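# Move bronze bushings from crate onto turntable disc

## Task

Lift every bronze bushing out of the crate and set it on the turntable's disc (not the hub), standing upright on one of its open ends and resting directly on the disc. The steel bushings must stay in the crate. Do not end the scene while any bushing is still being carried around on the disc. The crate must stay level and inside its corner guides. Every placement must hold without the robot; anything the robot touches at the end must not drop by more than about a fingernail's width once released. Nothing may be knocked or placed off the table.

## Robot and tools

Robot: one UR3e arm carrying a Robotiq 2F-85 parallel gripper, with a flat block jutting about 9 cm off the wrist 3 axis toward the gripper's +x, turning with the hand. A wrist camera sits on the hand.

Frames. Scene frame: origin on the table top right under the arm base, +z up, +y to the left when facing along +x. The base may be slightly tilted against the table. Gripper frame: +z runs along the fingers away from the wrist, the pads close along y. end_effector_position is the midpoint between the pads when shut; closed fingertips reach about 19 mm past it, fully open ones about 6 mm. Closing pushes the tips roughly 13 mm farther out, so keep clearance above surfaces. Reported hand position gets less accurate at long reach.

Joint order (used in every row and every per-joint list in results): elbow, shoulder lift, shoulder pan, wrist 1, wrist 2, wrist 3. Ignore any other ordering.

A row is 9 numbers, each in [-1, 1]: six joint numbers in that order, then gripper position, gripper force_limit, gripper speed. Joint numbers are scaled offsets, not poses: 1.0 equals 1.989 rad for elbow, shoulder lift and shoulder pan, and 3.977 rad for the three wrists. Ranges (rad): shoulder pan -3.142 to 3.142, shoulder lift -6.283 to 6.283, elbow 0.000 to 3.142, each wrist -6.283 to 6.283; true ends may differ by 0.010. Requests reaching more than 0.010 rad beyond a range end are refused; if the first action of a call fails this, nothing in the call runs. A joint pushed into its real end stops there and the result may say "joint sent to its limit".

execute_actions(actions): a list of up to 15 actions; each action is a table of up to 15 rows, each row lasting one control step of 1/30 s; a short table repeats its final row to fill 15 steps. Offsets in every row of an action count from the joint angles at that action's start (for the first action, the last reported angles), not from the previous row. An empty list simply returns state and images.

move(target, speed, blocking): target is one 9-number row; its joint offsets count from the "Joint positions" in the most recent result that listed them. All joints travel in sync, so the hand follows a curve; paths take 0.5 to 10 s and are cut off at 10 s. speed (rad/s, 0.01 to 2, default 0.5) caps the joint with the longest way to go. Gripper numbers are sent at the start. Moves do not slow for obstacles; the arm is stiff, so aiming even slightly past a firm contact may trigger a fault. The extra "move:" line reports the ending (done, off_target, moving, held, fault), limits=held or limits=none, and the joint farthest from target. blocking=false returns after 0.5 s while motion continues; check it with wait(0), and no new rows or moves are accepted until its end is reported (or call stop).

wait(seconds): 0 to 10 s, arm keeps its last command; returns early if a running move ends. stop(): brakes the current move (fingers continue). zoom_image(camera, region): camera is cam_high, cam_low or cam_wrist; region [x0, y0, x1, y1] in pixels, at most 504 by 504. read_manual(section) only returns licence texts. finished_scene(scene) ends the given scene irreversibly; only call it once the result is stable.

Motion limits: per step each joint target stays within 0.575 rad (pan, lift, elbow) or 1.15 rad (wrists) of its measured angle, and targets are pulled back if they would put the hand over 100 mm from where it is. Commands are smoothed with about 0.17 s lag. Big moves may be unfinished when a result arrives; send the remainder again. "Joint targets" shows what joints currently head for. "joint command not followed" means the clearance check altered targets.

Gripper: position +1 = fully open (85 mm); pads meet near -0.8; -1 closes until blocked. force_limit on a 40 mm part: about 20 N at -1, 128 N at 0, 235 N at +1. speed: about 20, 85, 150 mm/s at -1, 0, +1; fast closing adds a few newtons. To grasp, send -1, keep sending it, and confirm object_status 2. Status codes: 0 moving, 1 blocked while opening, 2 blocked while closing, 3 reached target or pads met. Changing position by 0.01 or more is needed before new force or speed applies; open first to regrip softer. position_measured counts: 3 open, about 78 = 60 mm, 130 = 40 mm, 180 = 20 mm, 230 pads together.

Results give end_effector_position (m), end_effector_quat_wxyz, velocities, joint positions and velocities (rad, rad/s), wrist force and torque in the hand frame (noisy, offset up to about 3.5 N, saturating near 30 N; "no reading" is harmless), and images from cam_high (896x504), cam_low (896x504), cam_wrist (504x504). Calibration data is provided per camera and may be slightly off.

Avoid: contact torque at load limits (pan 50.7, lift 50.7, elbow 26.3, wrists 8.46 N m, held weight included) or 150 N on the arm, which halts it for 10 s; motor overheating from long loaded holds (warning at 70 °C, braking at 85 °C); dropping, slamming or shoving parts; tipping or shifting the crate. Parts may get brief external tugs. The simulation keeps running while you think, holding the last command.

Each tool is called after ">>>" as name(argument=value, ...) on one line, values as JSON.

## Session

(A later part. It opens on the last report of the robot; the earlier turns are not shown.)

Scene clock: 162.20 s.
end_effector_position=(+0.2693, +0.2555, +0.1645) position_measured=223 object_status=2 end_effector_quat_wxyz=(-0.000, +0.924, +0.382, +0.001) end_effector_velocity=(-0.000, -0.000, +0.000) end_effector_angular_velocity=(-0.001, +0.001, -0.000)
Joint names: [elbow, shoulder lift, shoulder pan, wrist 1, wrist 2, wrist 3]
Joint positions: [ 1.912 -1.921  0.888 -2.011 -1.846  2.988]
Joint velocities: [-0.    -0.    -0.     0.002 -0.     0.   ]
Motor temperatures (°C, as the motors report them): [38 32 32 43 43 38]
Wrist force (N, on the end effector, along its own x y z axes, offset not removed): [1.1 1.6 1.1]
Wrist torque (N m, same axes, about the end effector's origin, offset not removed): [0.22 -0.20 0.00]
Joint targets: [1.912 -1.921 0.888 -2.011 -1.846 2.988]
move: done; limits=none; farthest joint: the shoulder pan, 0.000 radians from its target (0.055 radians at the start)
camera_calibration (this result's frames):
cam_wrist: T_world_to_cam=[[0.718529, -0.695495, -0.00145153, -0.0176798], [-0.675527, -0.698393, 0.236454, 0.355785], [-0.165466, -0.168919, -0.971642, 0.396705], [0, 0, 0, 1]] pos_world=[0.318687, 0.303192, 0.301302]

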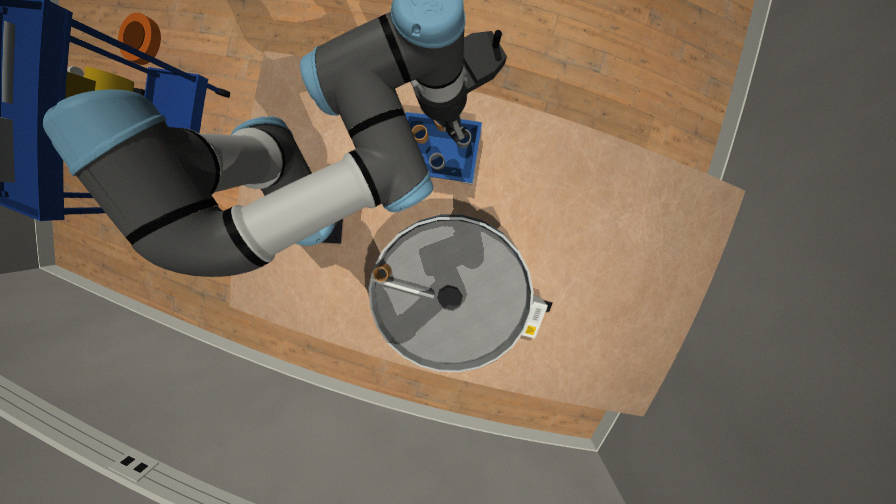

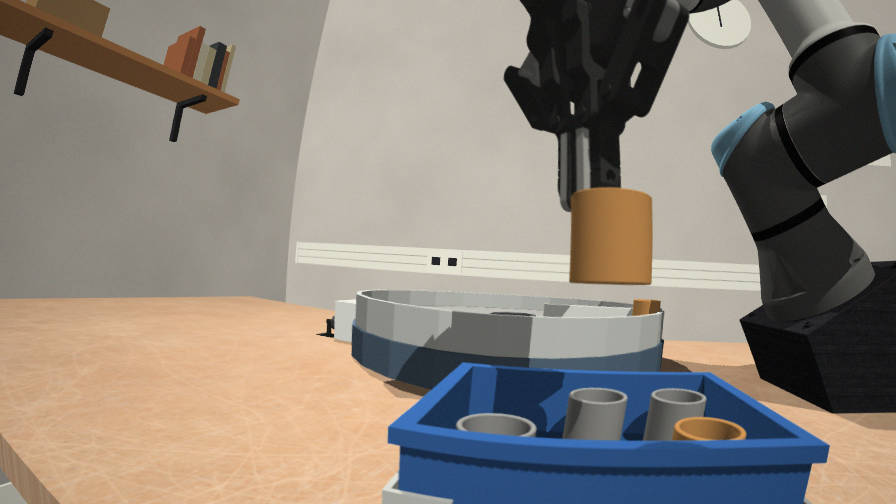

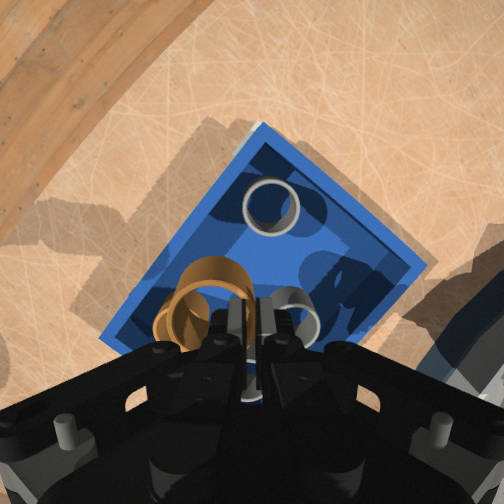

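>>> move(target=[-0.0724,-0.094,-0.8014,0.1235,0.179,-0.5678,-1,-0.3,-0.5], speed=1.0)

>>> move(target=[0.076,0.048,0.048,-0.072,-0.0095,0.022,-1,-0.3,-0.5], speed=0.12)

Scene clock: 169.50 s.
end_effector_position=(+0.4002, -0.0185, +0.1501) position_measured=223 object_status=2 end_effector_quat_wxyz=(-0.002, +0.706, +0.709, +0.001) end_effector_velocity=(+0.000, -0.000, +0.000) end_effector_angular_velocity=(-0.000, -0.001, +0.001)
Joint names: [elbow, shoulder lift, shoulder pan, wrist 1, wrist 2, wrist 3]
Joint positions: [ 1.768 -2.108 -0.706 -1.52  -1.134  0.73 ]
Joint velocities: [ 0.    -0.    -0.002  0.     0.001 -0.002]
Motor temperatures (°C, as the motors report them): [38 32 32 43 43 38]
Wrist force (N, on the end effector, along its own x y z axes, offset not removed): [0.3 1.6 0.9]
Wrist torque (N m, same axes, about the end effector's origin, offset not removed): [0.22 -0.09 0.02]
Joint targets: [1.768 -2.108 -0.706 -1.520 -1.134 0.729]
move: done; limits=none; farthest joint: the shoulder pan, 0.000 radians from its target (1.594 radians at the start)
camera_calibration (this result's frames):
cam_wrist: T_world_to_cam=[[0.999741, 0.0225845, -0.0028824, -0.401386], [0.0226282, -0.971624, 0.235447, -0.0280016], [0.00251685, -0.235451, -0.971883, 0.289699], [0, 0, 0, 1]] pos_world=[0.401186, 0.050068, 0.28699]

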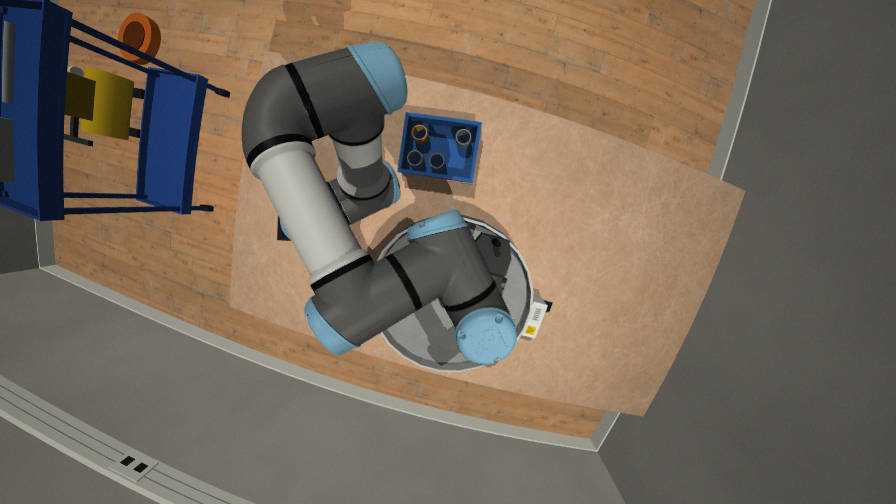

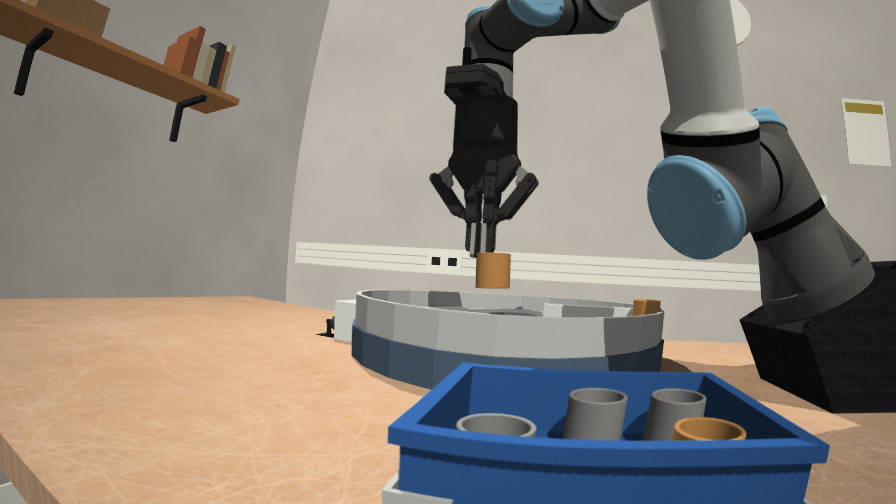

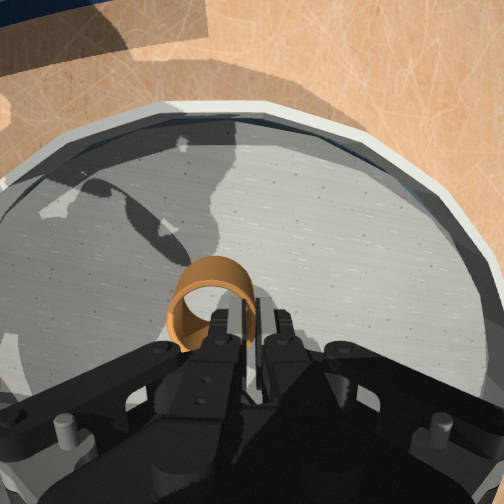

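Scene clock: 172.37 s.
end_effector_position=(+0.4016, -0.0253, +0.1061) position_measured=223 object_status=2 end_effector_quat_wxyz=(-0.002, +0.701, +0.713, -0.003) end_effector_velocity=(+0.000, +0.000, -0.000) end_effector_angular_velocity=(+0.000, -0.000, +0.000)
Joint names: [elbow, shoulder lift, shoulder pan, wrist 1, wrist 2, wrist 3]
Joint positions: [ 1.919 -2.013 -0.61  -1.806 -1.171  0.817]
Joint velocities: [ 0.001  0.001  0.001 -0.002 -0.     0.001]
Motor temperatures (°C, as the motors report them): [38 32 32 43 43 38]
Wrist force (N, on the end effector, along its own x y z axes, offset not removed): [1.2 1.2 1.3]
Wrist torque (N m, same axes, about the end effector's origin, offset not removed): [0.15 -0.22 0.03]
Joint targets: [1.919 -2.013 -0.610 -1.806 -1.172 0.817]
move: done; limits=none; farthest joint: the wrist 3, 0.001 radians from its target (0.088 radians at the start)
camera_calibration (this result's frames):
cam_wrist: T_world_to_cam=[[0.999365, 0.0343062, -0.00963582, -0.401516], [0.0356172, -0.969932, 0.240757, -0.02999], [-0.00108661, -0.240948, -0.970538, 0.246487], [0, 0, 0, 1]] pos_world=[0.402597, 0.0440768, 0.242576]

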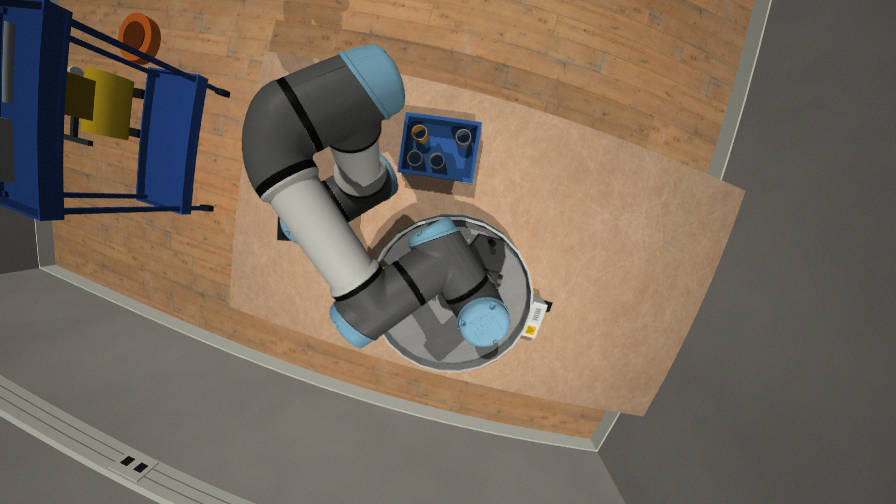

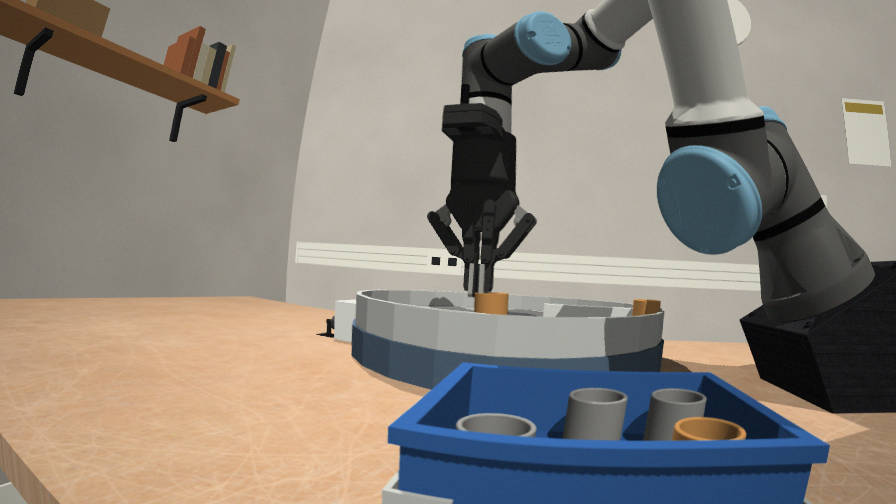

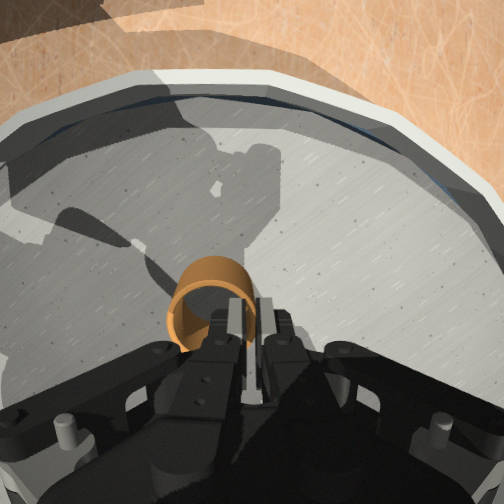

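Down ~1.2 mm more, open, lift.

>>> execute_actions(actions=[[[0.002,0.0013,0.0013,-0.002,0,0.0006,-1,-0.3,-0.5]],[[0,0,0,0,0,0,-1,-0.3,-0.5]],[[0,0,0,0,0,0,-0.45,-0.3,0]],[[-0.04,-0.025,-0.025,0.037,0.005,-0.011,-0.45,-0.3,0]],[[-0.04,-0.025,-0.025,0.037,0.005,-0.011,-0.45,-0.3,0]],[[0,0,0,0,0,0,-0.45,-0.3,0]]])

Scene clock: 179.00 s.
end_effector_position=(+0.4017, -0.0190, +0.1510) position_measured=186 object_status=3 end_effector_quat_wxyz=(+0.001, +0.706, +0.708, +0.002) end_effector_velocity=(-0.000, +0.000, -0.000) end_effector_angular_velocity=(+0.001, +0.001, -0.001)
Joint names: [elbow, shoulder lift, shoulder pan, wrist 1, wrist 2, wrist 3]
Joint positions: [ 1.766 -2.108 -0.706 -1.524 -1.132  0.733]
Joint velocities: [ 0.     0.     0.001 -0.    -0.001  0.002]
Motor temperatures (°C, as the motors report them): [38 32 32 43 43 38]
Wrist force (N, on the end effector, along its own x y z axes, offset not removed): [1.0 1.3 0.4]
Wrist torque (N m, same axes, about the end effector's origin, offset not removed): [0.14 -0.21 0.00]
Joint targets: [1.766 -2.108 -0.706 -1.524 -1.132 0.733]
camera_calibration (this result's frames):
cam_wrist: T_world_to_cam=[[0.999763, 0.0216784, 0.00180062, -0.403581], [0.0206232, -0.970915, 0.238534, -0.028371], [0.00691928, -0.238441, -0.971132, 0.288475], [0, 0, 0, 1]] pos_world=[0.402075, 0.0499873, 0.287641]

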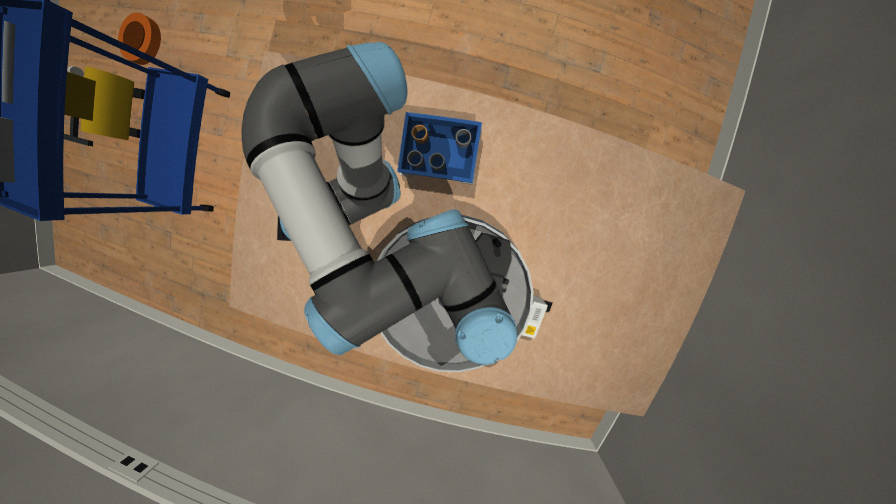

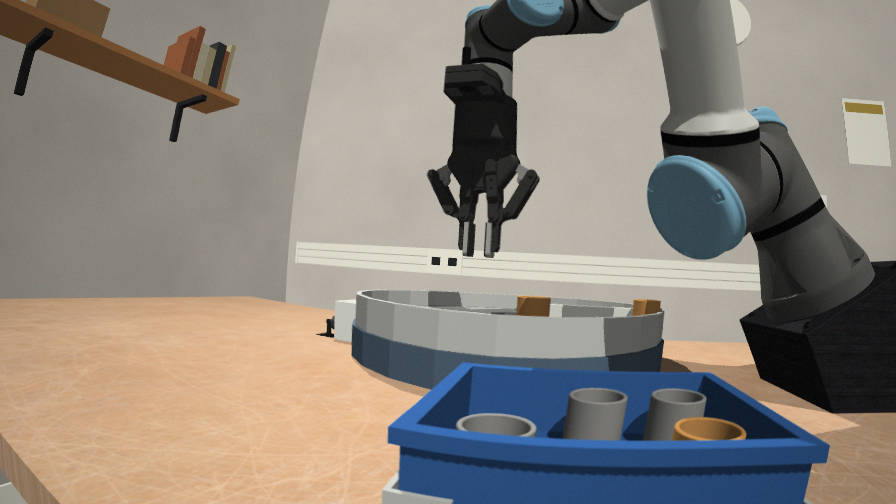

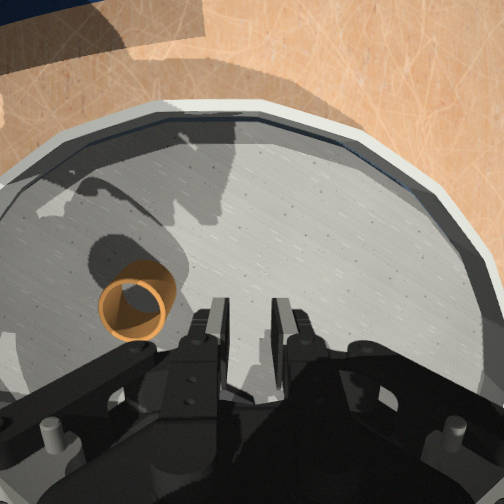

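>>> move(target=[0.143,0.0694,0.8376,-0.134,-0.188,0.5826,-0.38,-0.3,-0.5], speed=1.2)

>>> execute_actions(actions=[])

Scene clock: 190.90 s.
end_effector_position=(+0.2310, +0.2473, +0.1534) position_measured=177 object_status=3 end_effector_quat_wxyz=(+0.005, +0.922, +0.388, -0.009) end_effector_velocity=(-0.001, +0.000, +0.000) end_effector_angular_velocity=(+0.000, -0.000, +0.000)
Joint names: [elbow, shoulder lift, shoulder pan, wrist 1, wrist 2, wrist 3]
Joint positions: [ 2.051 -1.97   0.96  -2.057 -1.88   3.05 ]
Joint velocities: [ 0.001  0.     0.003 -0.    -0.001  0.003]
Motor temperatures (°C, as the motors report them): [38 32 32 43 43 38]
Wrist force (N, on the end effector, along its own x y z axes, offset not removed): [1.0 1.3 0.1]
Wrist torque (N m, same axes, about the end effector's origin, offset not removed): [0.15 -0.18 0.01]
Joint targets: [2.051 -1.970 0.960 -2.057 -1.880 3.050]
move: done; limits=none; farthest joint: the shoulder lift, 0.001 radians from its target (0.138 radians at the start)
camera_calibration (this result's frames):
cam_wrist: T_world_to_cam=[[0.727508, -0.686099, -0.000370745, -0.000362044], [-0.662587, -0.702716, 0.259172, 0.32146], [-0.178078, -0.188304, -0.965831, 0.38502], [0, 0, 0, 1]] pos_world=[0.281822, 0.298147, 0.288551]

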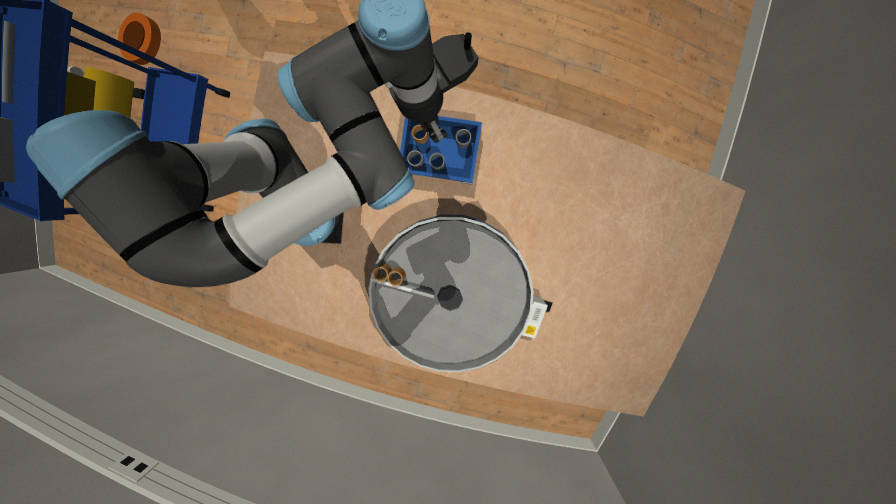

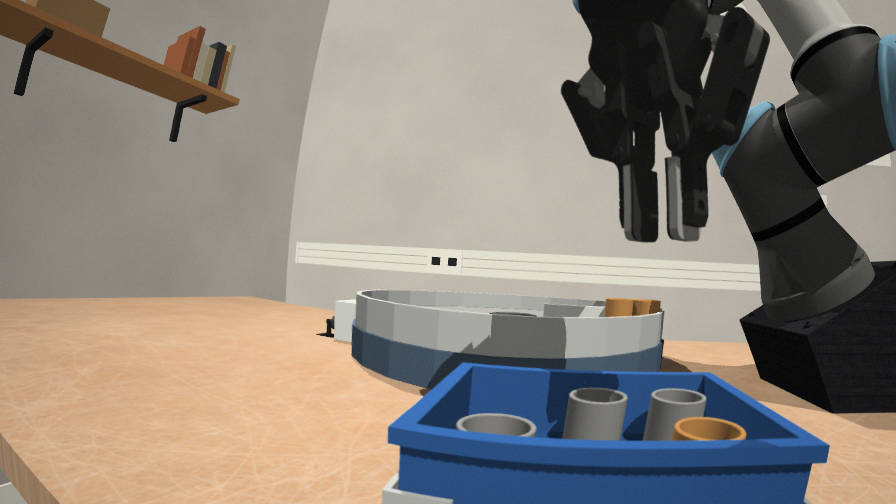

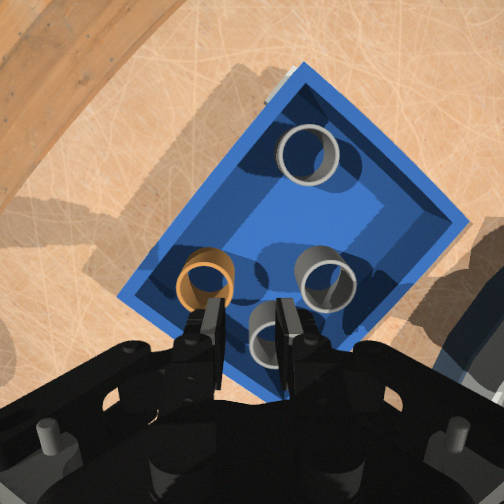

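Scene clock: 190.90 s.
end_effector_position=(+0.2310, +0.2473, +0.1534) position_measured=177 object_status=3 end_effector_quat_wxyz=(+0.005, +0.922, +0.388, -0.009) end_effector_velocity=(-0.001, +0.000, +0.000) end_effector_angular_velocity=(+0.000, -0.000, +0.000)
Joint names: [elbow, shoulder lift, shoulder pan, wrist 1, wrist 2, wrist 3]
Joint positions: [ 2.051 -1.97   0.96  -2.057 -1.88   3.05 ]
Joint velocities: [ 0.001  0.     0.003 -0.    -0.001  0.003]
Motor temperatures (°C, as the motors report them): [38 32 32 43 43 38]
Wrist force (N, on the end effector, along its own x y z axes, offset not removed): [1.0 1.3 0.1]
Wrist torque (N m, same axes, about the end effector's origin, offset not removed): [0.15 -0.18 0.01]
Joint targets: [2.051 -1.970 0.960 -2.057 -1.880 3.050]
camera_calibration (this result's frames):
cam_wrist: T_world_to_cam=[[0.727508, -0.686099, -0.000370745, -0.000362044], [-0.662587, -0.702716, 0.259172, 0.32146], [-0.178078, -0.188304, -0.965831, 0.38502], [0, 0, 0, 1]] pos_world=[0.281822, 0.298147, 0.288551]

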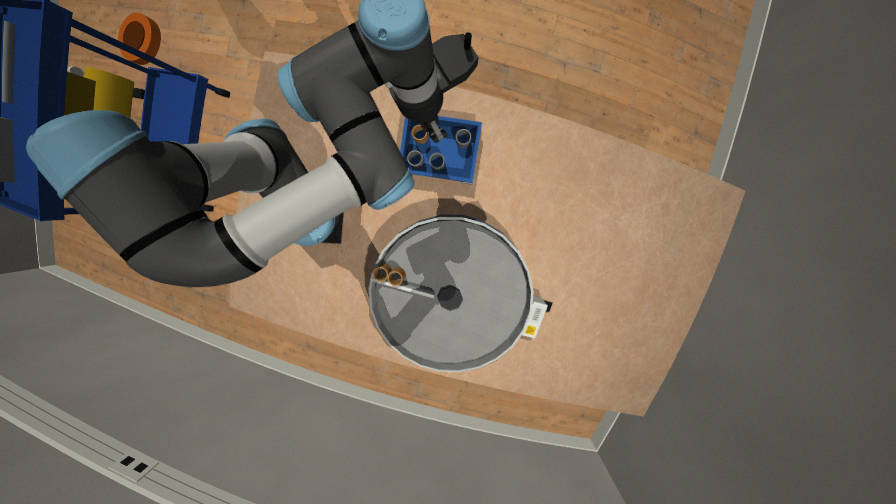

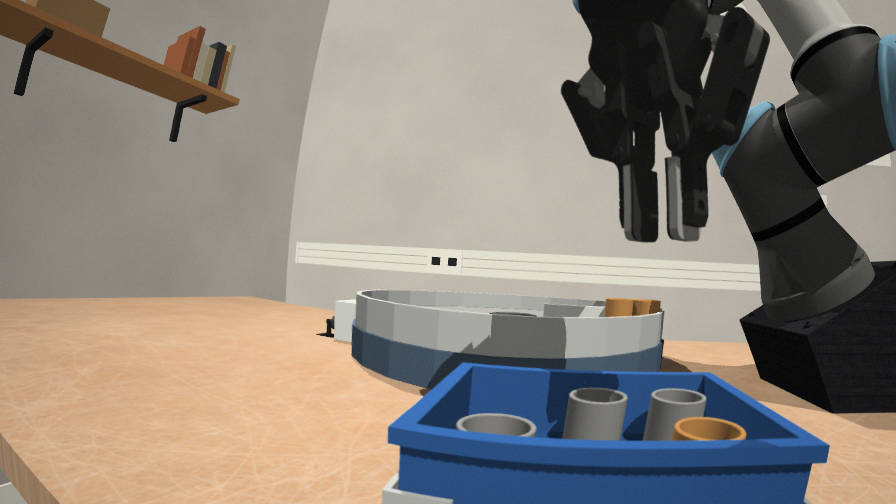

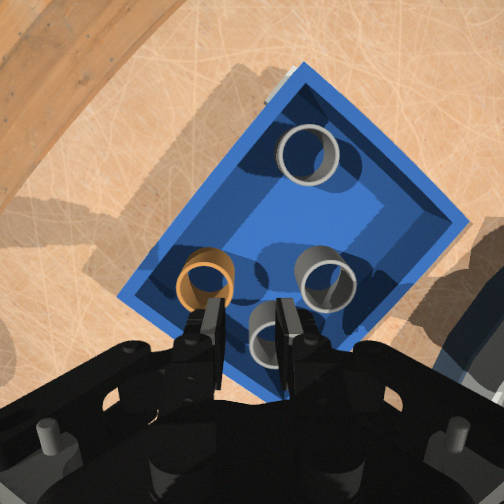

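>>> move(target=[0.126,0.0347,-0.014,-0.0878,0.0038,-0.0058,-0.38,-0.3,-0.5], speed=0.6)

Scene clock: 196.73 s.
end_effector_position=(+0.2108, +0.2457, +0.1009) position_measured=177 object_status=3 end_effector_quat_wxyz=(+0.000, +0.924, +0.383, +0.000) end_effector_velocity=(-0.000, -0.000, -0.001) end_effector_angular_velocity=(-0.000, +0.001, -0.000)
Joint names: [elbow, shoulder lift, shoulder pan, wrist 1, wrist 2, wrist 3]
Joint positions: [ 2.301 -1.902  0.932 -2.406 -1.865  3.027]
Joint velocities: [ 0.002  0.001 -0.001 -0.003  0.    -0.   ]
Motor temperatures (°C, as the motors report them): [38 32 32 43 43 38]
Wrist force (N, on the end effector, along its own x y z axes, offset not removed): [1.0 1.9 -0.5]
Wrist torque (N m, same axes, about the end effector's origin, offset not removed): [0.24 -0.24 0.05]
Joint targets: [2.301 -1.901 0.932 -2.406 -1.865 3.027]
move: done; limits=none; farthest joint: the shoulder lift, 0.001 radians from its target (0.069 radians at the start)
camera_calibration (this result's frames):
cam_wrist: T_world_to_cam=[[0.720633, -0.693315, -0.00147412, 0.0164937], [-0.673006, -0.700031, 0.238789, 0.324129], [-0.166588, -0.171087, -0.97107, 0.324297], [0, 0, 0, 1]] pos_world=[0.260279, 0.293819, 0.237541]

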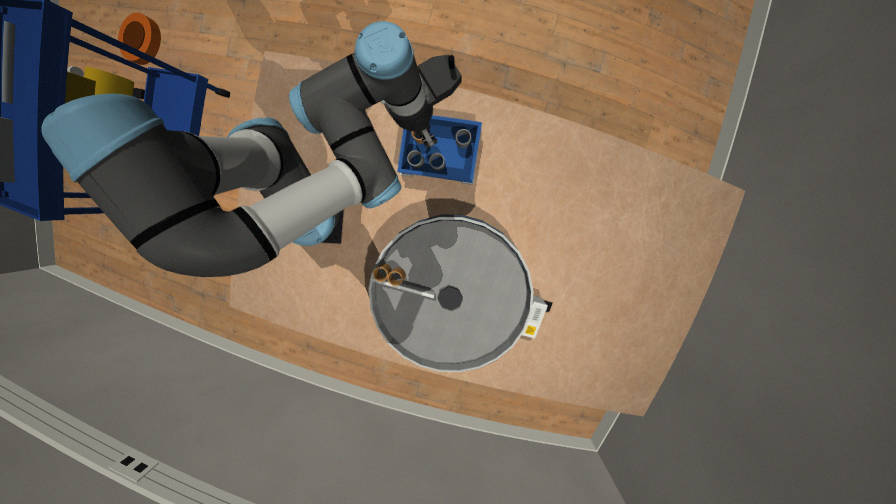

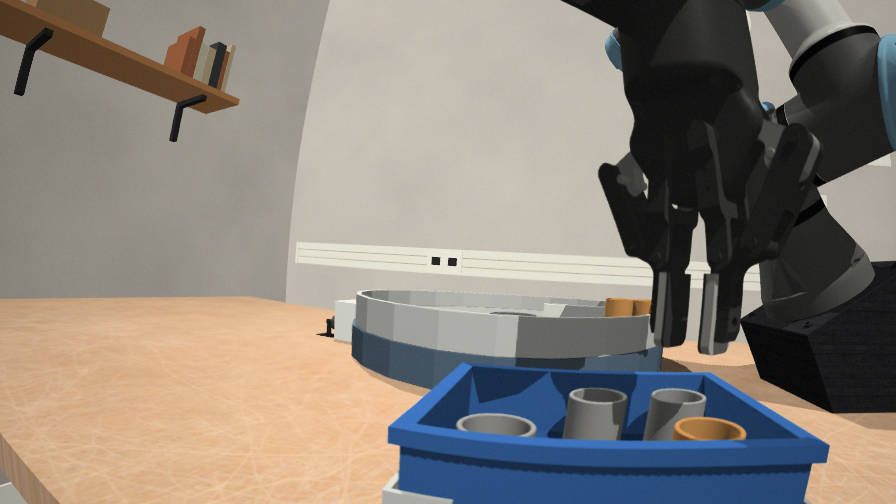

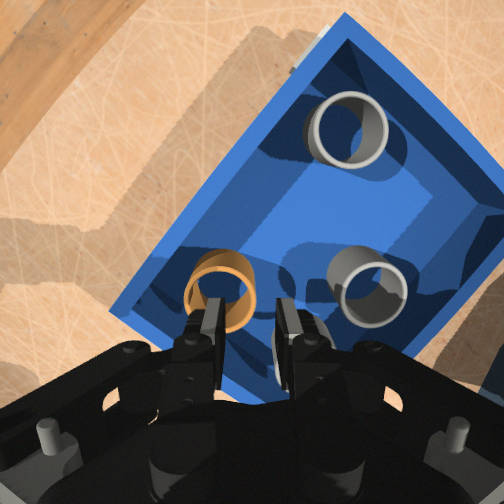

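>>> move(target=[0.007,-0.003,0.004,-0.0013,-0.001,0.002,-0.38,-0.3,-0.5], speed=0.2)

>>> move(target=[0.0505,0.085,-0.0305,-0.072,0.0066,-0.0133,-0.38,-0.3,-0.5], speed=0.1)

Scene clock: 203.40 s.
end_effector_position=(+0.2069, +0.2445, +0.1006) position_measured=177 object_status=3 end_effector_quat_wxyz=(+0.001, +0.924, +0.383, +0.000) end_effector_velocity=(-0.001, -0.000, -0.000) end_effector_angular_velocity=(+0.000, +0.000, -0.000)
Joint names: [elbow, shoulder lift, shoulder pan, wrist 1, wrist 2, wrist 3]
Joint positions: [ 2.315 -1.907  0.94  -2.411 -1.869  3.035]
Joint velocities: [ 0.002 -0.001  0.001 -0.001 -0.     0.001]
Motor temperatures (°C, as the motors report them): [38 32 32 43 43 38]
Wrist force (N, on the end effector, along its own x y z axes, offset not removed): [0.7 1.3 0.7]
Wrist torque (N m, same axes, about the end effector's origin, offset not removed): [0.16 -0.15 0.00]
Joint targets: [2.315 -1.908 0.940 -2.411 -1.869 3.035]
move: done; limits=none; farthest joint: the shoulder lift, 0.001 radians from its target (0.006 radians at the start)
camera_calibration (this result's frames):
cam_wrist: T_world_to_cam=[[0.72047, -0.693486, -0.000926058, 0.0184982], [-0.673161, -0.699673, 0.2394, 0.320674], [-0.166668, -0.171857, -0.970921, 0.32335], [0, 0, 0, 1]] pos_world=[0.25643, 0.292765, 0.237195]

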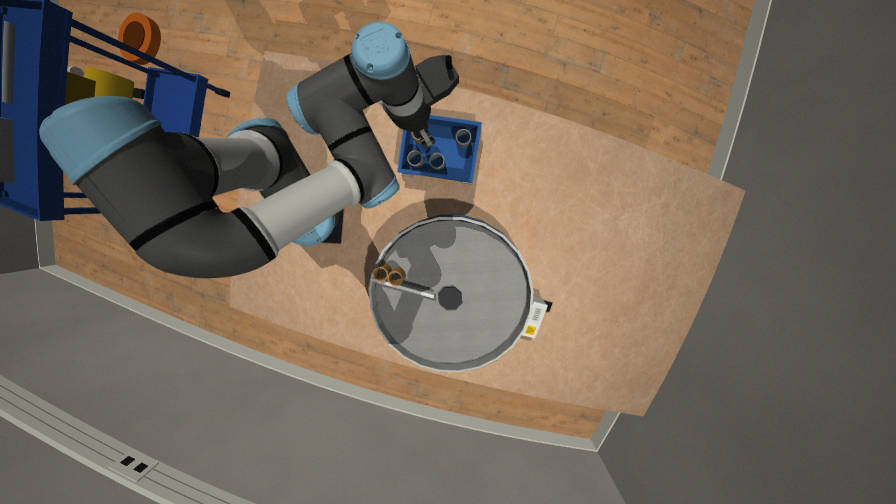

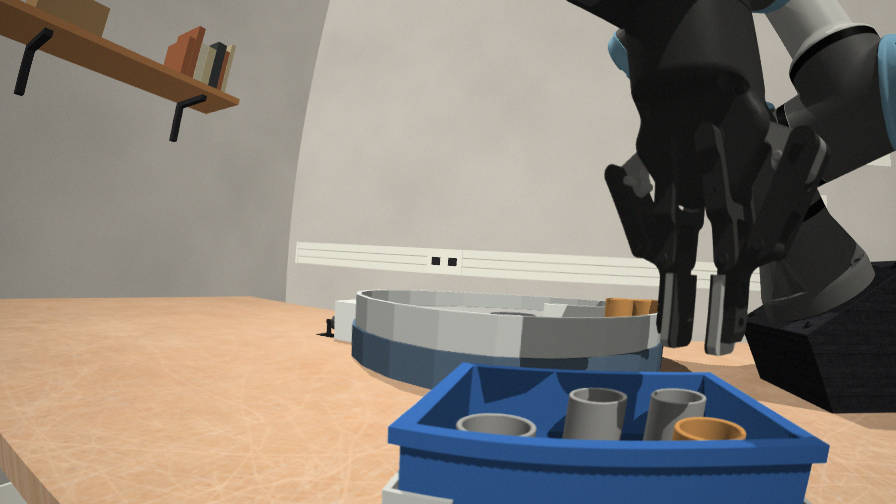

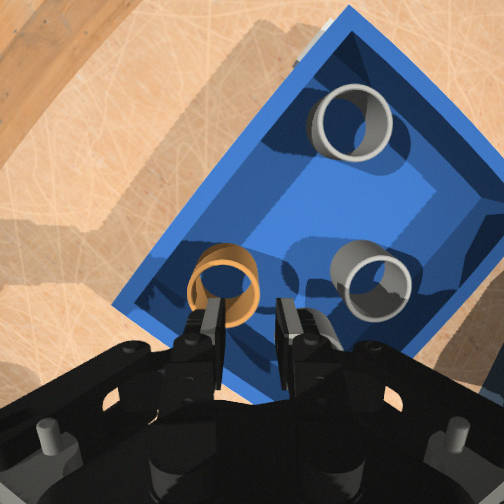

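Scene clock: 206.70 s.
end_effector_position=(+0.2069, +0.2448, +0.0575) position_measured=177 object_status=3 end_effector_quat_wxyz=(+0.000, +0.925, +0.381, +0.000) end_effector_velocity=(-0.000, +0.000, -0.000) end_effector_angular_velocity=(+0.001, +0.000, +0.001)
Joint names: [elbow, shoulder lift, shoulder pan, wrist 1, wrist 2, wrist 3]
Joint positions: [ 2.415 -1.739  0.879 -2.697 -1.842  2.982]
Joint velocities: [ 0.001  0.001  0.001 -0.003  0.001 -0.   ]
Motor temperatures (°C, as the motors report them): [38 32 32 43 43 38]
Wrist force (N, on the end effector, along its own x y z axes, offset not removed): [1.1 1.9 -0.6]
Wrist torque (N m, same axes, about the end effector's origin, offset not removed): [0.26 -0.21 0.05]
Joint targets: [2.415 -1.738 0.879 -2.697 -1.842 2.982]
move: done; limits=none; farthest joint: the shoulder lift, 0.001 radians from its target (0.169 radians at the start)
camera_calibration (this result's frames):
cam_wrist: T_world_to_cam=[[0.717352, -0.69671, -0.00115594, 0.0200794], [-0.676395, -0.696831, 0.238569, 0.331152], [-0.167019, -0.170356, -0.971125, 0.281273], [0, 0, 0, 1]] pos_world=[0.256563, 0.292663, 0.194172]

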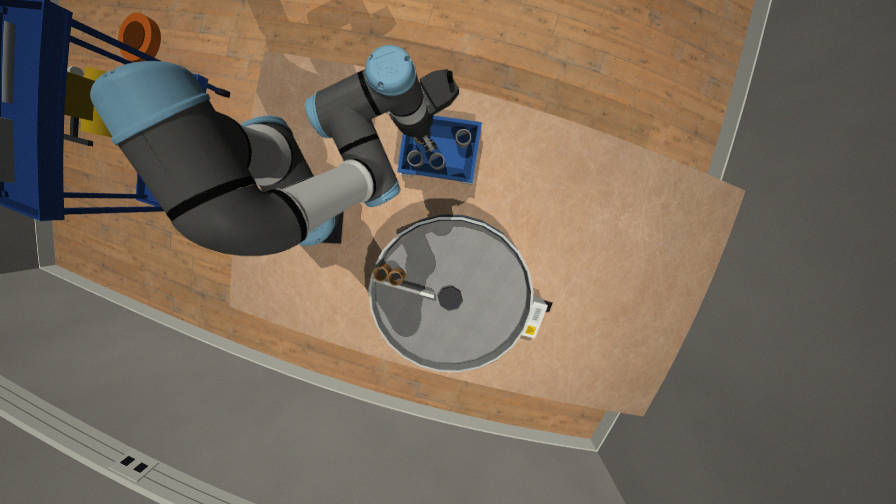

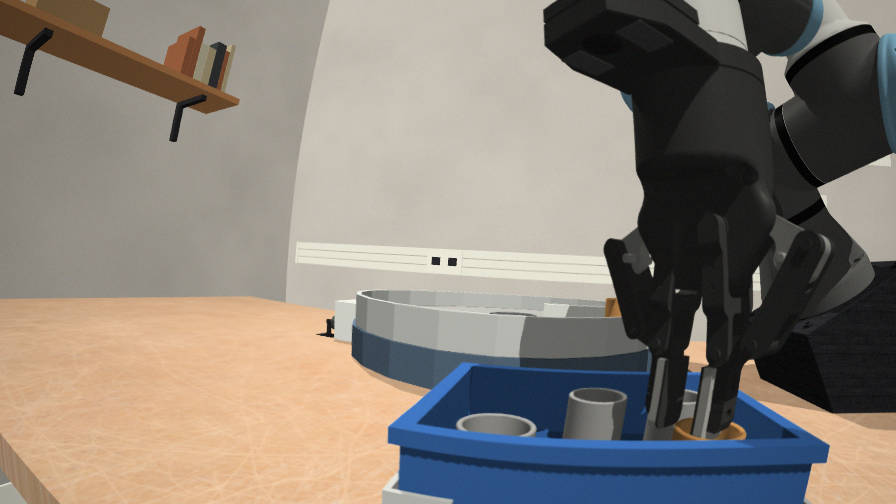

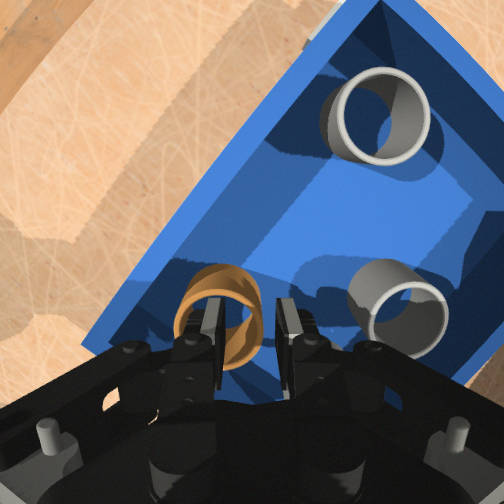

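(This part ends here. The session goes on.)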